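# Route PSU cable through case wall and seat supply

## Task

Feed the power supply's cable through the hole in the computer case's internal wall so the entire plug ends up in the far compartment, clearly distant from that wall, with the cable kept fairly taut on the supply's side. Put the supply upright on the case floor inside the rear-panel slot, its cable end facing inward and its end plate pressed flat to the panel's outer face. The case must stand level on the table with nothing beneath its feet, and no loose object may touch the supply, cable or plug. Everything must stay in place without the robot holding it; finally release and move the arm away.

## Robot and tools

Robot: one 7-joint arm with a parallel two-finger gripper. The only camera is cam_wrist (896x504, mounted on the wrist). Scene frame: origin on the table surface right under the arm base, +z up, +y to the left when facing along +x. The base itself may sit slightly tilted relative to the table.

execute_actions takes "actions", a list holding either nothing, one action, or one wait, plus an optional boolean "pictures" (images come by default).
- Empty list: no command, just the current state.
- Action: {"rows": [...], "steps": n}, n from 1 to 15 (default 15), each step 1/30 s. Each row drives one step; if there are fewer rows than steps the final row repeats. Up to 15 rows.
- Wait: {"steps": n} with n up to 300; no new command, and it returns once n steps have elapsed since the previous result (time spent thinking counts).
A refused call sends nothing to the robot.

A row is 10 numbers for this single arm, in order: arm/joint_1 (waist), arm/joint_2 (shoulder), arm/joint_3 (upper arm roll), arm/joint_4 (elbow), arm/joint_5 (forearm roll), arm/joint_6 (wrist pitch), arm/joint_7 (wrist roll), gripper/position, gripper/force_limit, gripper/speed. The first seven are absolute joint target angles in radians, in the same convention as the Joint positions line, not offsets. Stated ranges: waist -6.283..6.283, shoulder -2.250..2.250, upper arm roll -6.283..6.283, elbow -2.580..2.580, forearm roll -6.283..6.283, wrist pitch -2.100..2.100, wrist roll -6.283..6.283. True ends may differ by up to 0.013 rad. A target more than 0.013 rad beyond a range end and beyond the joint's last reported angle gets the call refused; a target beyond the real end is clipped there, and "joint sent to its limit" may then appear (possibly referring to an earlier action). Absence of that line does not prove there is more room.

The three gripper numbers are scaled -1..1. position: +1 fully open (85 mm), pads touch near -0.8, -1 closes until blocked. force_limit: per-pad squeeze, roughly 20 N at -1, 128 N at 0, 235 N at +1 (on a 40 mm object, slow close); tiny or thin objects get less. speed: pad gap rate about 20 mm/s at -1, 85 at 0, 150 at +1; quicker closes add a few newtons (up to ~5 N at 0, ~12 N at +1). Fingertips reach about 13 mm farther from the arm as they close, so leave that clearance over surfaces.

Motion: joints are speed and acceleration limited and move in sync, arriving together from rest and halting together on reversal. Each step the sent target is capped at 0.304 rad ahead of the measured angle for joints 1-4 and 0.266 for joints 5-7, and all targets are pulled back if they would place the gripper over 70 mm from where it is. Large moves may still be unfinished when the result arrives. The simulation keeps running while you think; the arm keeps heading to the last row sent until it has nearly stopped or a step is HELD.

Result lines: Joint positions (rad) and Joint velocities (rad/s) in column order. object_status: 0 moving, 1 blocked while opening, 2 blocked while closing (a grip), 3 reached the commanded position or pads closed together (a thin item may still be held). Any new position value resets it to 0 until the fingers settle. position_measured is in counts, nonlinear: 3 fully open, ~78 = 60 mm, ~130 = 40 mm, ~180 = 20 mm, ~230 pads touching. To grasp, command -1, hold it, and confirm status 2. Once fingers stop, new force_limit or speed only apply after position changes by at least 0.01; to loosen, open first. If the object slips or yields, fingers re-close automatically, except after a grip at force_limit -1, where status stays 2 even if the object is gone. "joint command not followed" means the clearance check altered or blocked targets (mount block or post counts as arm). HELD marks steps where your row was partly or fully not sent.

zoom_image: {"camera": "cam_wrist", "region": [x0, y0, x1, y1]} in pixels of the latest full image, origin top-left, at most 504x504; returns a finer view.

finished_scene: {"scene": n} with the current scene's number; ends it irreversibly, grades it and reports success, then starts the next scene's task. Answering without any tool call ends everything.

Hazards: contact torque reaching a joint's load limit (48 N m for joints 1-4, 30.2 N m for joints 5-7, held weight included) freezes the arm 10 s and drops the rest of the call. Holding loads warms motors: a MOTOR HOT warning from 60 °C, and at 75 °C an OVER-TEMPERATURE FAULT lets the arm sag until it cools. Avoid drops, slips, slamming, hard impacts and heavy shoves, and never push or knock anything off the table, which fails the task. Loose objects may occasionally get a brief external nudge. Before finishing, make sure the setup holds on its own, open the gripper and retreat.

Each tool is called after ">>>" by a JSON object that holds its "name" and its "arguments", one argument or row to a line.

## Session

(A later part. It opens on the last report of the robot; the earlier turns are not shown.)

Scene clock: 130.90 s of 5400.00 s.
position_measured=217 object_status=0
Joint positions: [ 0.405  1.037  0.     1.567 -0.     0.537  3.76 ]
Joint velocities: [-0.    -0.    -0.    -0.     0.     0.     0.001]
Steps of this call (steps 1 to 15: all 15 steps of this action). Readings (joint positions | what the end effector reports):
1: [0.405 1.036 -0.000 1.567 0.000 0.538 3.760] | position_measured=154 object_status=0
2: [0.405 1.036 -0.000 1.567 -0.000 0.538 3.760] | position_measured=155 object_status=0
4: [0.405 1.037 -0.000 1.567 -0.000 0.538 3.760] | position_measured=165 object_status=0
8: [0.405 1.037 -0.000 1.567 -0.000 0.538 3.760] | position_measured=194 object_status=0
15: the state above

>>> {"name": "execute_actions", "arguments": {
  "actions": [
    {"rows":[[0.44,0.96,0,1.67,0,0.51,4.0,-1,-0.5,0]],"steps":12}
  ],
  "pictures": false
}}

>>> {"name": "execute_actions", "arguments": {
  "actions": [
    {"rows":[[0.51,0.945,0,1.7,0,0.497,4.35,-1,-0.5,0]],"steps":13}
  ]
}}

>>> {"name": "execute_actions", "arguments": {
  "actions": [
    {"rows":[[0.6,0.945,0,1.71,0,0.487,4.8,-1,-0.5,0]]}
  ]
}}

Scene clock: 134.03 s of 5400.00 s.
position_measured=217 object_status=2
Joint positions: [ 0.439  0.963  0.     1.668 -0.     0.509  4.   ]
Joint velocities: [ 0.008 -0.022 -0.009  0.01  -0.004 -0.007  0.009]
Steps of this call (steps 1 to 15: the robot went on to your last target; steps 16 to 82: nothing new was sent; steps 83 to 94: all 12 steps of this action). Readings (joint positions | what the end effector reports):
83: [0.405 1.036 0.000 1.567 -0.000 0.537 3.761] | position_measured=217 object_status=2
84: [0.407 1.033 -0.000 1.572 -0.000 0.536 3.769] | position_measured=217 object_status=2
86: [0.415 1.015 -0.001 1.593 -0.000 0.530 3.817] | position_measured=217 object_status=2
90: [0.435 0.970 0.000 1.654 0.000 0.514 3.966] | position_measured=217 object_status=2
94: the state above

Scene clock: 134.47 s of 5400.00 s.
position_measured=217 object_status=2
Joint positions: [ 0.507  0.945  0.     1.699 -0.     0.496  4.348]
Joint velocities: [ 0.014 -0.001  0.001  0.008  0.001 -0.003  0.09 ]
Steps of this call (steps 1 to 13: all 13 steps of this action). Readings (joint positions | what the end effector reports):
1: [0.440 0.962 -0.000 1.669 -0.000 0.509 4.001] | position_measured=217 object_status=2
2: [0.443 0.961 -0.001 1.670 -0.001 0.509 4.009] | position_measured=217 object_status=2
4: [0.457 0.957 -0.002 1.676 -0.001 0.506 4.057] | position_measured=217 object_status=2
8: [0.487 0.950 -0.000 1.689 -0.001 0.500 4.216] | position_measured=217 object_status=2
13: the state above

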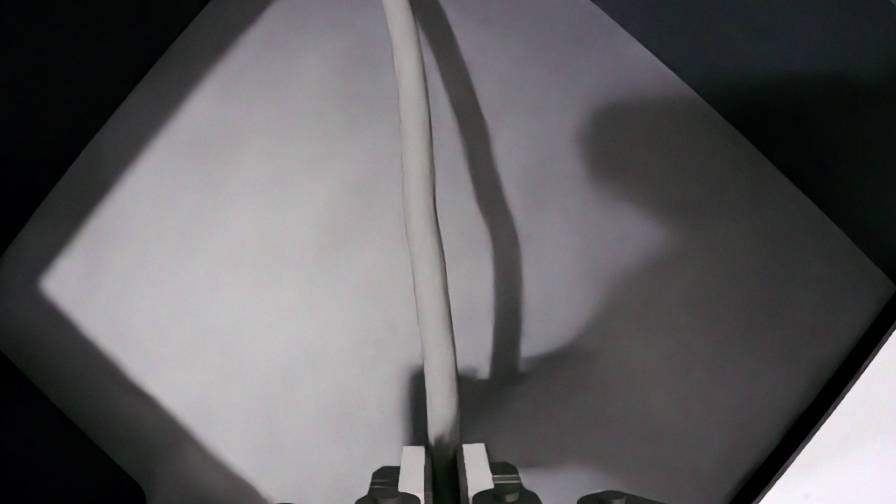

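Scene clock: 134.97 s of 5400.00 s.
position_measured=217 object_status=2
Joint positions: [ 0.596  0.945 -0.001  1.71  -0.001  0.487  4.796]
Joint velocities: [ 0.021 -0.     0.009  0.002  0.005 -0.004  0.193]
Steps of this call (steps 1 to 15: all 15 steps of this action). Readings (joint positions | what the end effector reports):
1: [0.508 0.945 -0.000 1.699 -0.000 0.496 4.350] | position_measured=217 object_status=2
2: [0.513 0.945 -0.001 1.699 -0.001 0.496 4.359] | position_measured=217 object_status=2
4: [0.531 0.945 -0.003 1.701 -0.001 0.494 4.407] | position_measured=217 object_status=2
8: [0.567 0.945 -0.001 1.706 -0.001 0.491 4.566] | position_measured=217 object_status=2
15: the state above

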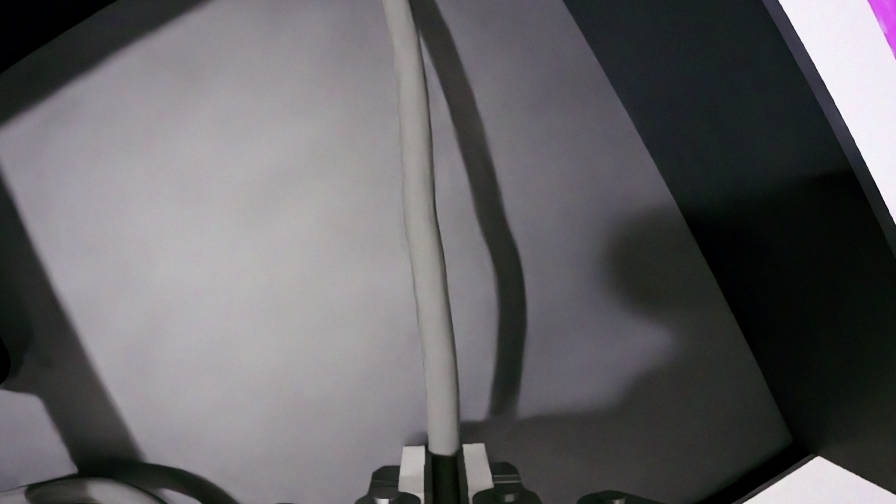

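>>> {"name": "execute_actions", "arguments": {
  "actions": [
    {"rows":[[0.6,0.985,0,1.705,0,0.452,4.8,-1,-0.5,0]],"steps":9}
  ],
  "pictures": false
}}

>>> {"name": "execute_actions", "arguments": {
  "actions": [
    {"rows":[[0.6,0.985,0,1.705,0,0.452,4.8,-0.45,-0.5,-0.5]],"steps":12}
  ],
  "pictures": false
}}

>>> {"name": "execute_actions", "arguments": {
  "actions": [
    {"rows":[[0.6,0.7,0,1.7,0,0.74,4.8,-0.45,-0.5,0]],"steps":13}
  ],
  "pictures": false
}}

>>> {"name": "execute_actions", "arguments": {
  "actions": [
    {"rows":[[0.25,0.3,0,1.55,0,1.2916,4.962,1,-0.4,0]]}
  ],
  "pictures": false
}}

>>> {"name": "execute_actions", "arguments": {
  "actions": [
    {"steps":18}
  ]
}}

Scene clock: 141.73 s of 5400.00 s.
position_measured=217 object_status=2
Joint positions: [ 0.599  0.983 -0.001  1.705 -0.001  0.452  4.8  ]
Joint velocities: [ 0.001  0.011 -0.    -0.004 -0.001 -0.003 -0.001]
Steps of this call (steps 1 to 15: the robot went on to your last target; steps 16 to 90: nothing new was sent; then 3.47 s passed at rest; steps 91 to 99: all 9 steps of this action). Readings (joint positions | what the end effector reports):
91: [0.599 0.946 -0.001 1.710 -0.001 0.486 4.800] | position_measured=217 object_status=2
92: [0.599 0.952 -0.001 1.709 -0.001 0.482 4.800] | position_measured=217 object_status=2
94: [0.599 0.975 -0.001 1.706 -0.001 0.463 4.800] | position_measured=217 object_status=2
98: [0.599 0.983 -0.001 1.705 -0.001 0.452 4.800] | position_measured=217 object_status=2
99: the state above

Scene clock: 142.13 s of 5400.00 s.
position_measured=186 object_status=0
Joint positions: [ 0.6    0.985  0.     1.705 -0.     0.452  4.8  ]
Joint velocities: [ 0.     0.    -0.001 -0.     0.001  0.002  0.   ]
Steps of this call (steps 1 to 12: all 12 steps of this action). Readings (joint positions | what the end effector reports):
1: [0.599 0.984 -0.001 1.705 -0.001 0.452 4.800] | position_measured=217 object_status=0
2: [0.599 0.984 -0.001 1.705 -0.001 0.452 4.800] | position_measured=217 object_status=0
4: [0.599 0.984 -0.001 1.705 -0.000 0.452 4.800] | position_measured=210 object_status=0
8: [0.600 0.985 -0.000 1.705 -0.000 0.452 4.800] | position_measured=193 object_status=0
12: the state above

Scene clock: 142.57 s of 5400.00 s.
position_measured=186 object_status=3
Joint positions: [ 0.6    0.72   0.     1.699 -0.     0.722  4.8  ]
Joint velocities: [ 0.    -0.355 -0.    -0.008 -0.     0.424 -0.   ]
Steps of this call (steps 1 to 13: all 13 steps of this action). Readings (joint positions | what the end effector reports):
1: [0.600 0.984 -0.000 1.705 -0.000 0.453 4.800] | position_measured=186 object_status=0
2: [0.600 0.979 -0.000 1.706 0.000 0.457 4.800] | position_measured=186 object_status=0
4: [0.600 0.951 -0.000 1.706 0.000 0.481 4.800] | position_measured=186 object_status=0
8: [0.600 0.840 -0.000 1.703 -0.000 0.589 4.800] | position_measured=186 object_status=3
13: the state above

Scene clock: 143.07 s of 5400.00 s.
position_measured=94 object_status=0
Joint positions: [ 0.337  0.402 -0.     1.585 -0.     1.071  4.922]
Joint velocities: [-0.492 -0.591 -0.021 -0.232 -0.011  1.204  0.244]
Steps of this call (steps 1 to 15: all 15 steps of this action). Readings (joint positions | what the end effector reports):
1: [0.599 0.709 0.000 1.699 0.000 0.734 4.800] | position_measured=186 object_status=0
2: [0.593 0.696 0.002 1.698 0.001 0.747 4.802] | position_measured=185 object_status=0
4: [0.565 0.657 0.003 1.686 0.001 0.781 4.815] | position_measured=175 object_status=0
8: [0.477 0.567 0.001 1.647 0.000 0.859 4.856] | position_measured=146 object_status=0
15: the state above

Scene clock: 143.67 s of 5400.00 s.
position_measured=3 object_status=0
Joint positions: [ 0.25   0.3   -0.     1.55  -0.     1.292  4.962]
Joint velocities: [-0.003 -0.002 -0.001  0.     0.001 -0.    -0.001]
Steps of this call (steps 1 to 18: the robot went on to your last target). Readings (joint positions | what the end effector reports):
1: [0.321 0.383 -0.001 1.578 -0.001 1.112 4.929] | position_measured=86 object_status=0
2: [0.305 0.365 -0.000 1.572 -0.000 1.152 4.937] | position_measured=78 object_status=0
4: [0.275 0.329 -0.001 1.559 -0.000 1.231 4.951] | position_measured=63 object_status=0
8: [0.255 0.304 -0.001 1.550 -0.001 1.291 4.962] | position_measured=33 object_status=0
18: the state above

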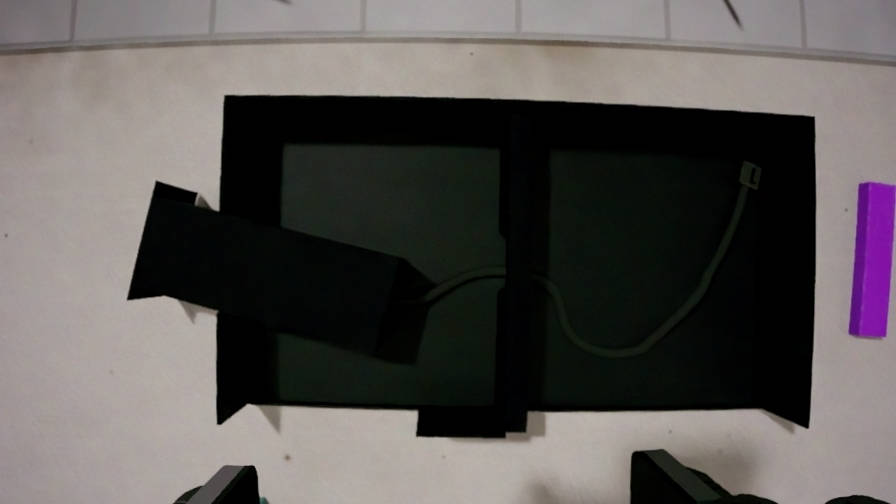

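>>> {"name": "execute_actions", "arguments": {
  "actions": [
    {"rows":[[0.045,0.6695,0,1.821,0,0.651,2.925,1,-0.2,0]]}
  ],
  "pictures": false
}}

>>> {"name": "execute_actions", "arguments": {
  "actions": [
    {"steps":48}
  ]
}}

Scene clock: 146.93 s of 5400.00 s.
position_measured=3 object_status=3
Joint positions: [ 0.086  0.592 -0.001  1.767 -0.     0.939  4.61 ]
Joint velocities: [-0.237  0.455 -0.003  0.348 -0.001 -1.211 -1.212]
Steps of this call (steps 1 to 15: the robot went on to your last target; steps 16 to 83: nothing new was sent; steps 84 to 98: all 15 steps of this action). Readings (joint positions | what the end effector reports):
84: [0.249 0.301 0.000 1.550 0.000 1.291 4.962] | position_measured=3 object_status=3
85: [0.245 0.306 0.001 1.554 0.001 1.287 4.958] | position_measured=3 object_status=3
87: [0.225 0.333 0.002 1.576 0.001 1.265 4.936] | position_measured=3 object_status=3
91: [0.170 0.431 0.000 1.649 0.000 1.181 4.852] | position_measured=3 object_status=3
98: the state above

Scene clock: 148.53 s of 5400.00 s.
position_measured=3 object_status=3
Joint positions: [ 0.045  0.67   0.     1.821 -0.     0.651  2.925]
Joint velocities: [ 0.    -0.    -0.    -0.    -0.    -0.001  0.   ]
Steps of this call (steps 1 to 48: the robot went on to your last target). Readings (joint positions | what the end effector reports):
1: [0.079 0.606 -0.001 1.778 -0.000 0.898 4.569] | position_measured=3 object_status=3
2: [0.073 0.618 -0.001 1.786 -0.000 0.858 4.528] | position_measured=3 object_status=3
4: [0.064 0.635 -0.000 1.798 -0.000 0.787 4.447] | position_measured=3 object_status=3
8: [0.053 0.654 -0.000 1.811 -0.000 0.708 4.285] | position_measured=3 object_status=3
48: the state above

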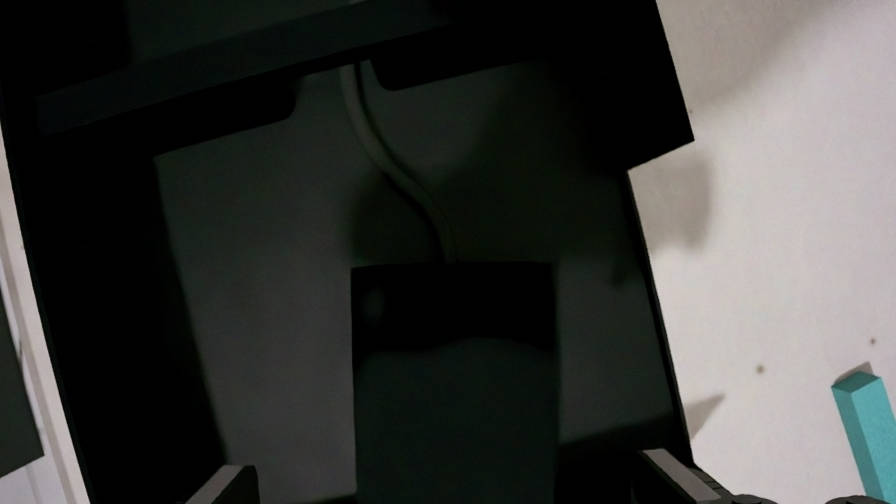

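>>> {"name": "execute_actions", "arguments": {
  "actions": [
    {"rows":[[0.045,0.871,0,1.8595,0,0.411,2.95,1,-0.2,0]]}
  ],
  "pictures": false
}}

>>> {"name": "execute_actions", "arguments": {
  "actions": [
    {"rows":[[0.045,0.871,0,1.8595,0,0.411,2.95,-1,-0.2,0]]}
  ],
  "pictures": false
}}

>>> {"name": "execute_actions", "arguments": {
  "actions": [
    {"rows":[[0.045,0.867,0,1.8595,0,0.415,2.95,-1,-0.2,0],[0.045,0.867,0,1.8595,0,0.415,2.95,-1,-0.2,0],[0.111,0.8766,0,1.8243,0,0.4407,3.11,-1,-0.2,0]]}
  ]
}}

>>> {"name": "execute_actions", "arguments": {
  "actions": [
    {"rows":[[0.144,0.892,0,1.772,0,0.4776,3.28,-1,-0.2,0]]}
  ]
}}

Scene clock: 155.17 s of 5400.00 s.
position_measured=3 object_status=3
Joint positions: [ 0.045  0.867 -0.     1.86   0.     0.411  2.95 ]
Joint velocities: [-0.     0.033  0.001 -0.003 -0.001 -0.006 -0.   ]
Steps of this call (steps 1 to 15: the robot went on to your last target; steps 16 to 90: nothing new was sent; then 3.13 s passed at rest; steps 91 to 105: all 15 steps of this action). Readings (joint positions | what the end effector reports):
91: [0.045 0.670 0.000 1.821 -0.000 0.650 2.925] | position_measured=3 object_status=3
92: [0.045 0.676 0.000 1.821 0.000 0.645 2.926] | position_measured=3 object_status=3
94: [0.045 0.704 0.000 1.826 0.000 0.615 2.929] | position_measured=3 object_status=3
98: [0.045 0.811 -0.000 1.847 0.000 0.487 2.942] | position_measured=3 object_status=3
105: the state above

Scene clock: 155.67 s of 5400.00 s.
position_measured=66 object_status=0
Joint positions: [ 0.045  0.869 -0.     1.86   0.     0.412  2.95 ]
Joint velocities: [-0.001 -0.    -0.     0.    -0.001 -0.002 -0.   ]
Steps of this call (steps 1 to 15: all 15 steps of this action). Readings (joint positions | what the end effector reports):
1: [0.045 0.868 -0.000 1.860 0.000 0.411 2.950] | position_measured=3 object_status=0
2: [0.045 0.869 -0.000 1.860 0.000 0.411 2.950] | position_measured=4 object_status=0
4: [0.045 0.870 -0.000 1.860 -0.000 0.411 2.950] | position_measured=14 object_status=0
8: [0.045 0.871 -0.000 1.860 -0.000 0.411 2.950] | position_measured=43 object_status=0
15: the state above

Scene clock: 156.17 s of 5400.00 s.
position_measured=67 object_status=2
Joint positions: [ 0.109  0.878 -0.001  1.828  0.001  0.443  3.111]
Joint velocities: [ 0.008  0.    -0.007 -0.001  0.     0.001  0.002]
Steps of this call (steps 1 to 15: all 15 steps of this action). Readings (joint positions | what the end effector reports):
1: [0.045 0.869 -0.000 1.860 0.000 0.412 2.950] | position_measured=66 object_status=0
2: [0.045 0.867 -0.000 1.860 0.000 0.414 2.950] | position_measured=67 object_status=2
4: [0.051 0.870 -0.001 1.857 -0.001 0.416 2.959] | position_measured=67 object_status=2
8: [0.097 0.876 -0.003 1.835 0.000 0.438 3.076] | position_measured=67 object_status=2
15: the state above

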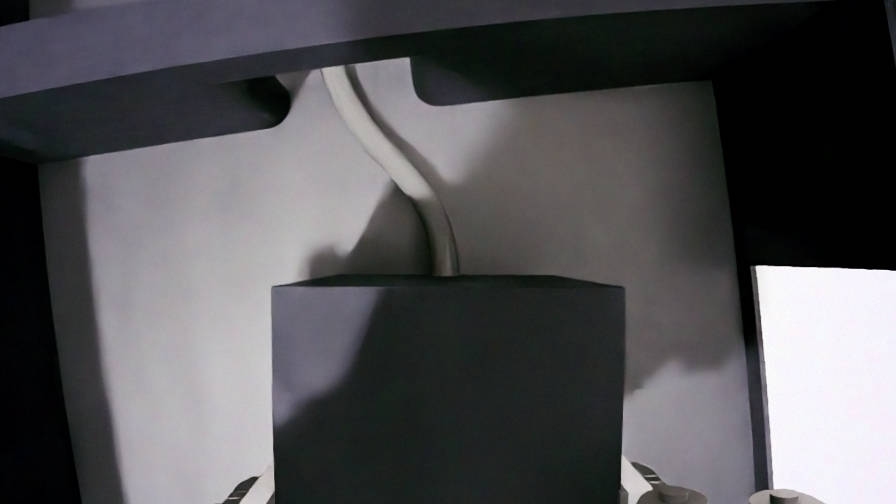

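Scene clock: 156.67 s of 5400.00 s.
position_measured=67 object_status=2
Joint positions: [ 0.143  0.894 -0.     1.775  0.     0.48   3.28 ]
Joint velocities: [ 0.003  0.001 -0.    -0.     0.001  0.     0.002]
Steps of this call (steps 1 to 15: all 15 steps of this action). Readings (joint positions | what the end effector reports):
1: [0.110 0.879 -0.001 1.828 0.001 0.444 3.112] | position_measured=67 object_status=2
2: [0.112 0.879 -0.002 1.825 0.000 0.446 3.120] | position_measured=67 object_status=2
4: [0.122 0.884 -0.003 1.810 -0.000 0.457 3.168] | position_measured=67 object_status=2
8: [0.141 0.893 0.000 1.777 0.001 0.478 3.275] | position_measured=67 object_status=2
15: the state above

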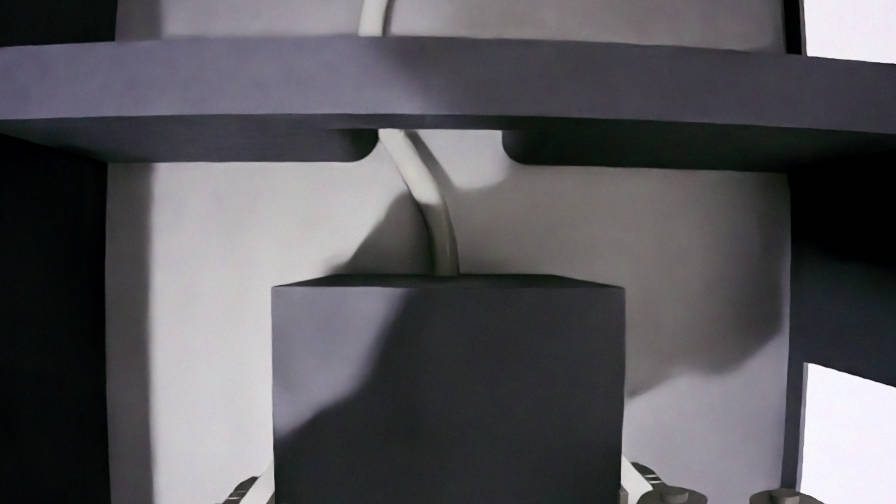

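>>> {"name": "execute_actions", "arguments": {
  "actions": [
    {"rows":[[0.148,0.893,0,1.771,0,0.478,3.281,-1,-0.2,0],[0.152,0.894,0,1.77,0,0.478,3.282,-1,-0.2,0],[0.156,0.895,0,1.769,0,0.478,3.283,-1,-0.2,0],[0.16,0.896,0,1.768,0,0.478,3.284,-1,-0.2,0],[0.164,0.897,0,1.767,0,0.478,3.285,-1,-0.2,0],[0.168,0.898,0,1.766,0,0.478,3.287,-1,-0.2,0],[0.172,0.899,0,1.765,0,0.478,3.289,-1,-0.2,0]]}
  ]
}}

Scene clock: 160.53 s of 5400.00 s.
position_measured=67 object_status=2
Joint positions: [ 0.169  0.897 -0.003  1.771  0.001  0.483  3.292]
Joint velocities: [ 0.002  0.    -0.001 -0.     0.001 -0.001 -0.002]
Steps of this call (steps 1 to 15: the robot went on to your last target; steps 16 to 90: nothing new was sent; then 0.37 s passed at rest; steps 91 to 105: all 15 steps of this action). Readings (joint positions | what the end effector reports):
91: [0.145 0.894 -0.001 1.775 0.000 0.480 3.281] | position_measured=67 object_status=2
92: [0.148 0.895 -0.002 1.774 -0.000 0.481 3.281] | position_measured=67 object_status=2
94: [0.155 0.895 -0.002 1.773 0.000 0.482 3.284] | position_measured=67 object_status=2
98: [0.168 0.897 -0.003 1.771 0.001 0.483 3.291] | position_measured=67 object_status=2
105: the state above

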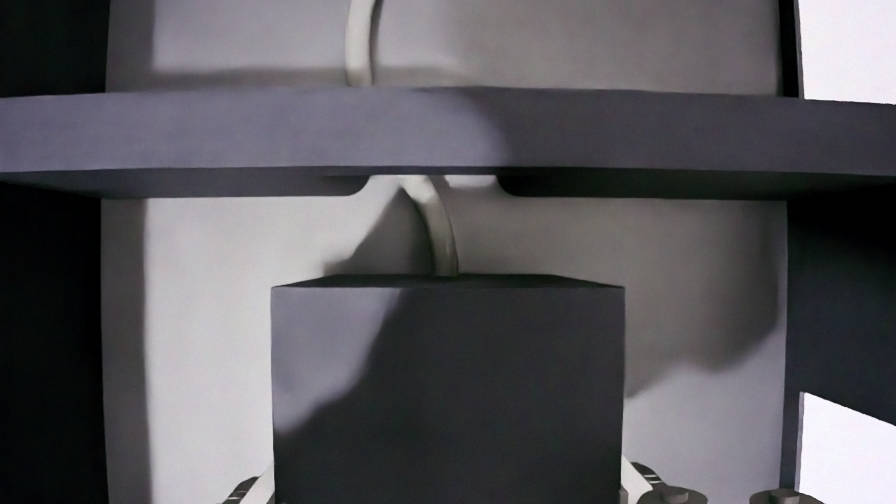

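The supply is square but pressing the far slot edge. I'll ease it inward, advance slightly, then release and inspect.

>>> {"name": "execute_actions", "arguments": {
  "actions": [
    {"rows":[[0.172,0.893,0,1.777,0,0.474,3.292,-1,-0.2,0],[0.174,0.893,0,1.777,0,0.474,3.294,-1,-0.2,0],[0.177,0.893,0,1.777,0,0.474,3.296,-1,-0.2,0],[0.18,0.893,0,1.776,0,0.475,3.298,-1,-0.2,0],[0.183,0.894,0,1.775,0,0.475,3.3,-1,-0.2,0]]}
  ]
}}

>>> {"name": "execute_actions", "arguments": {
  "actions": [
    {"rows":[[0.181,0.894,0,1.775,0,0.475,3.3,1,-0.2,0]],"steps":10}
  ],
  "pictures": false
}}

>>> {"name": "execute_actions", "arguments": {
  "actions": [
    {"rows":[[0.181,0.66,0,1.745,0,0.7366,3.3,1,-0.2,0]]}
  ]
}}

>>> {"name": "execute_actions", "arguments": {
  "actions": [
    {"rows":[[-0.19,0.7,0,1.75,0,0.6916,2.94,0.5,-0.2,0]]}
  ],
  "pictures": false
}}

>>> {"name": "execute_actions", "arguments": {
  "actions": [
    {"steps":15}
  ]
}}

Scene clock: 164.93 s of 5400.00 s.
position_measured=67 object_status=2
Joint positions: [ 0.179  0.894 -0.005  1.777 -0.001  0.477  3.301]
Joint velocities: [ 0.     0.001  0.    -0.    -0.001  0.    -0.001]
Steps of this call (steps 1 to 15: the robot went on to your last target; steps 16 to 90: nothing new was sent; then 0.90 s passed at rest; steps 91 to 105: all 15 steps of this action). Readings (joint positions | what the end effector reports):
91: [0.169 0.896 -0.003 1.771 0.001 0.483 3.292] | position_measured=67 object_status=2
92: [0.169 0.894 -0.003 1.775 0.001 0.480 3.292] | position_measured=67 object_status=2
94: [0.175 0.894 -0.002 1.779 -0.000 0.476 3.296] | position_measured=67 object_status=2
98: [0.178 0.894 -0.004 1.777 -0.001 0.477 3.300] | position_measured=67 object_status=2
105: the state above

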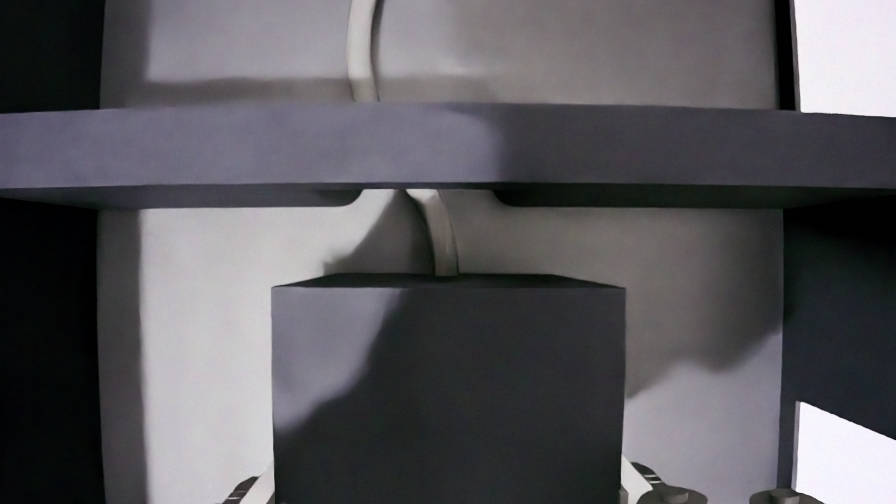

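Scene clock: 165.27 s of 5400.00 s.
position_measured=13 object_status=0
Joint positions: [0.181 0.894 0.    1.775 0.    0.475 3.3  ]
Joint velocities: [ 0.002 -0.002 -0.002 -0.    -0.001 -0.     0.001]
Steps of this call (steps 1 to 10: all 10 steps of this action). Readings (joint positions | what the end effector reports):
1: [0.178 0.894 -0.004 1.777 -0.001 0.477 3.301] | position_measured=67 object_status=0
2: [0.177 0.895 -0.003 1.777 -0.001 0.476 3.300] | position_measured=66 object_status=0
4: [0.179 0.895 -0.001 1.776 -0.000 0.475 3.300] | position_measured=56 object_status=0
8: [0.180 0.894 0.000 1.775 0.000 0.475 3.300] | position_measured=27 object_status=0
10: the state above

Scene clock: 165.77 s of 5400.00 s.
position_measured=3 object_status=3
Joint positions: [0.181 0.665 0.    1.745 0.    0.736 3.3  ]
Joint velocities: [-0.    -0.036 -0.001  0.011 -0.     0.013 -0.   ]
Steps of this call (steps 1 to 15: all 15 steps of this action). Readings (joint positions | what the end effector reports):
1: [0.181 0.893 0.000 1.775 0.000 0.476 3.300] | position_measured=8 object_status=0
2: [0.181 0.888 -0.000 1.775 -0.000 0.481 3.300] | position_measured=6 object_status=0
4: [0.181 0.860 -0.000 1.772 -0.000 0.509 3.300] | position_measured=4 object_status=0
8: [0.181 0.749 -0.000 1.757 -0.000 0.631 3.300] | position_measured=3 object_status=0
15: the state above

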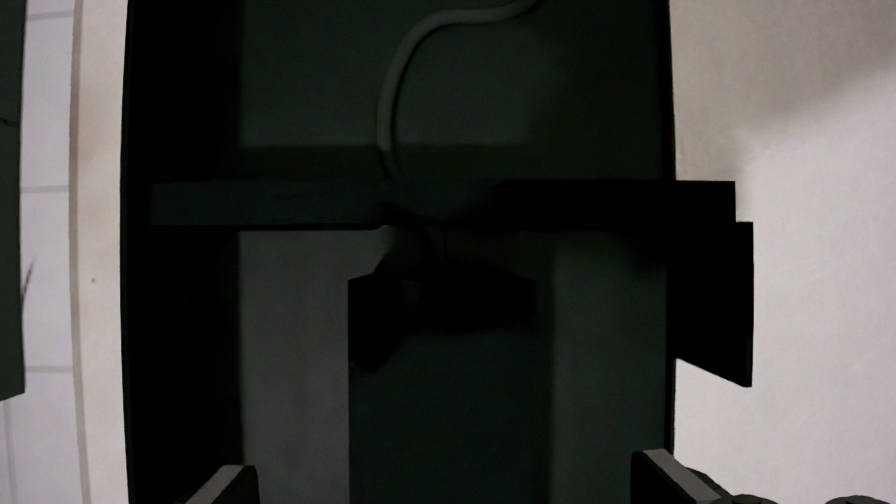

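Scene clock: 166.27 s of 5400.00 s.
position_measured=66 object_status=0
Joint positions: [-0.159  0.697 -0.002  1.749 -0.001  0.694  2.968]
Joint velocities: [-0.453  0.044 -0.022  0.01  -0.006 -0.057 -0.532]
Steps of this call (steps 1 to 15: all 15 steps of this action). Readings (joint positions | what the end effector reports):
1: [0.180 0.664 0.000 1.745 0.000 0.736 3.300] | position_measured=3 object_status=0
2: [0.174 0.664 0.002 1.745 0.001 0.736 3.296] | position_measured=4 object_status=0
4: [0.145 0.667 0.003 1.745 0.001 0.732 3.274] | position_measured=14 object_status=0
8: [0.033 0.679 0.002 1.747 0.000 0.718 3.177] | position_measured=43 object_status=0
15: the state above

Scene clock: 166.77 s of 5400.00 s.
position_measured=66 object_status=3
Joint positions: [-0.19   0.7   -0.     1.75  -0.     0.692  2.94 ]
Joint velocities: [-0.003  0.     0.001  0.     0.001  0.     0.001]
Steps of this call (steps 1 to 15: the robot went on to your last target). Readings (joint positions | what the end effector reports):
1: [-0.172 0.699 -0.003 1.749 -0.001 0.693 2.953] | position_measured=66 object_status=0
2: [-0.179 0.699 -0.003 1.750 -0.001 0.692 2.944] | position_measured=66 object_status=0
4: [-0.183 0.700 -0.002 1.750 -0.000 0.692 2.940] | position_measured=66 object_status=0
8: [-0.188 0.700 -0.000 1.750 -0.000 0.692 2.940] | position_measured=66 object_status=3
15: the state above

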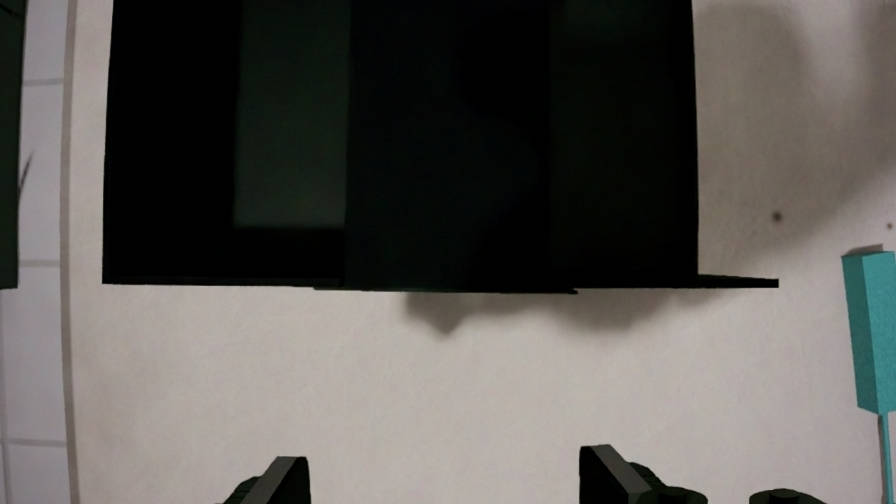

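The plate is flush. I'll move clear and check the plug.

>>> {"name": "execute_actions", "arguments": {
  "actions": [
    {"rows":[[0.25,0.3,0,1.3,0,1.54,3.4,0.5,-0.2,0]]}
  ],
  "pictures": false
}}

>>> {"name": "execute_actions", "arguments": {
  "actions": [
    {"steps":28}
  ]
}}

Scene clock: 169.47 s of 5400.00 s.
position_measured=66 object_status=3
Joint positions: [ 0.059  0.469 -0.001  1.503 -0.     0.916  3.165]
Joint velocities: [ 0.576 -0.505  0.002 -0.62   0.001  0.704  0.694]
Steps of this call (steps 1 to 15: the robot went on to your last target; steps 16 to 66: nothing new was sent; steps 67 to 81: all 15 steps of this action). Readings (joint positions | what the end effector reports):
67: [-0.189 0.699 -0.000 1.749 -0.000 0.692 2.940] | position_measured=66 object_status=3
68: [-0.183 0.694 -0.002 1.746 -0.001 0.697 2.944] | position_measured=66 object_status=3
70: [-0.154 0.667 -0.003 1.721 -0.001 0.719 2.966] | position_measured=66 object_status=3
74: [-0.075 0.589 -0.002 1.644 -0.001 0.785 3.033] | position_measured=66 object_status=3
81: the state above

Scene clock: 170.40 s of 5400.00 s.
position_measured=66 object_status=3
Joint positions: [0.25 0.3  0.   1.3  0.   1.54 3.4 ]
Joint velocities: [ 0.001  0.    -0.    -0.    -0.     0.     0.001]
Steps of this call (steps 1 to 28: the robot went on to your last target). Readings (joint positions | what the end effector reports):
1: [0.079 0.452 -0.001 1.482 -0.000 0.941 3.188] | position_measured=66 object_status=3
2: [0.098 0.435 -0.001 1.462 -0.000 0.968 3.212] | position_measured=66 object_status=3
4: [0.137 0.401 -0.001 1.420 -0.000 1.034 3.260] | position_measured=66 object_status=3
8: [0.197 0.346 0.001 1.353 0.001 1.194 3.337] | position_measured=66 object_status=3
28: the state above

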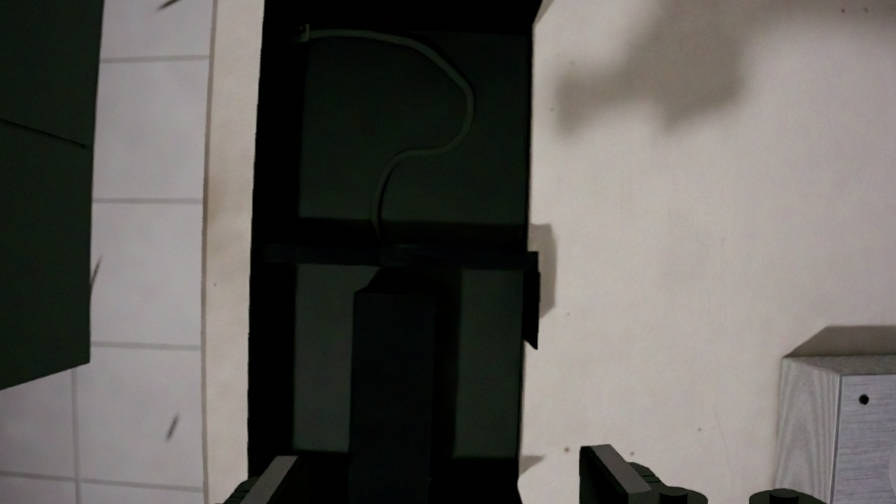

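>>> {"name": "finished_scene", "arguments": {
  "scene": 2
}}

The scene is finished: the task was done.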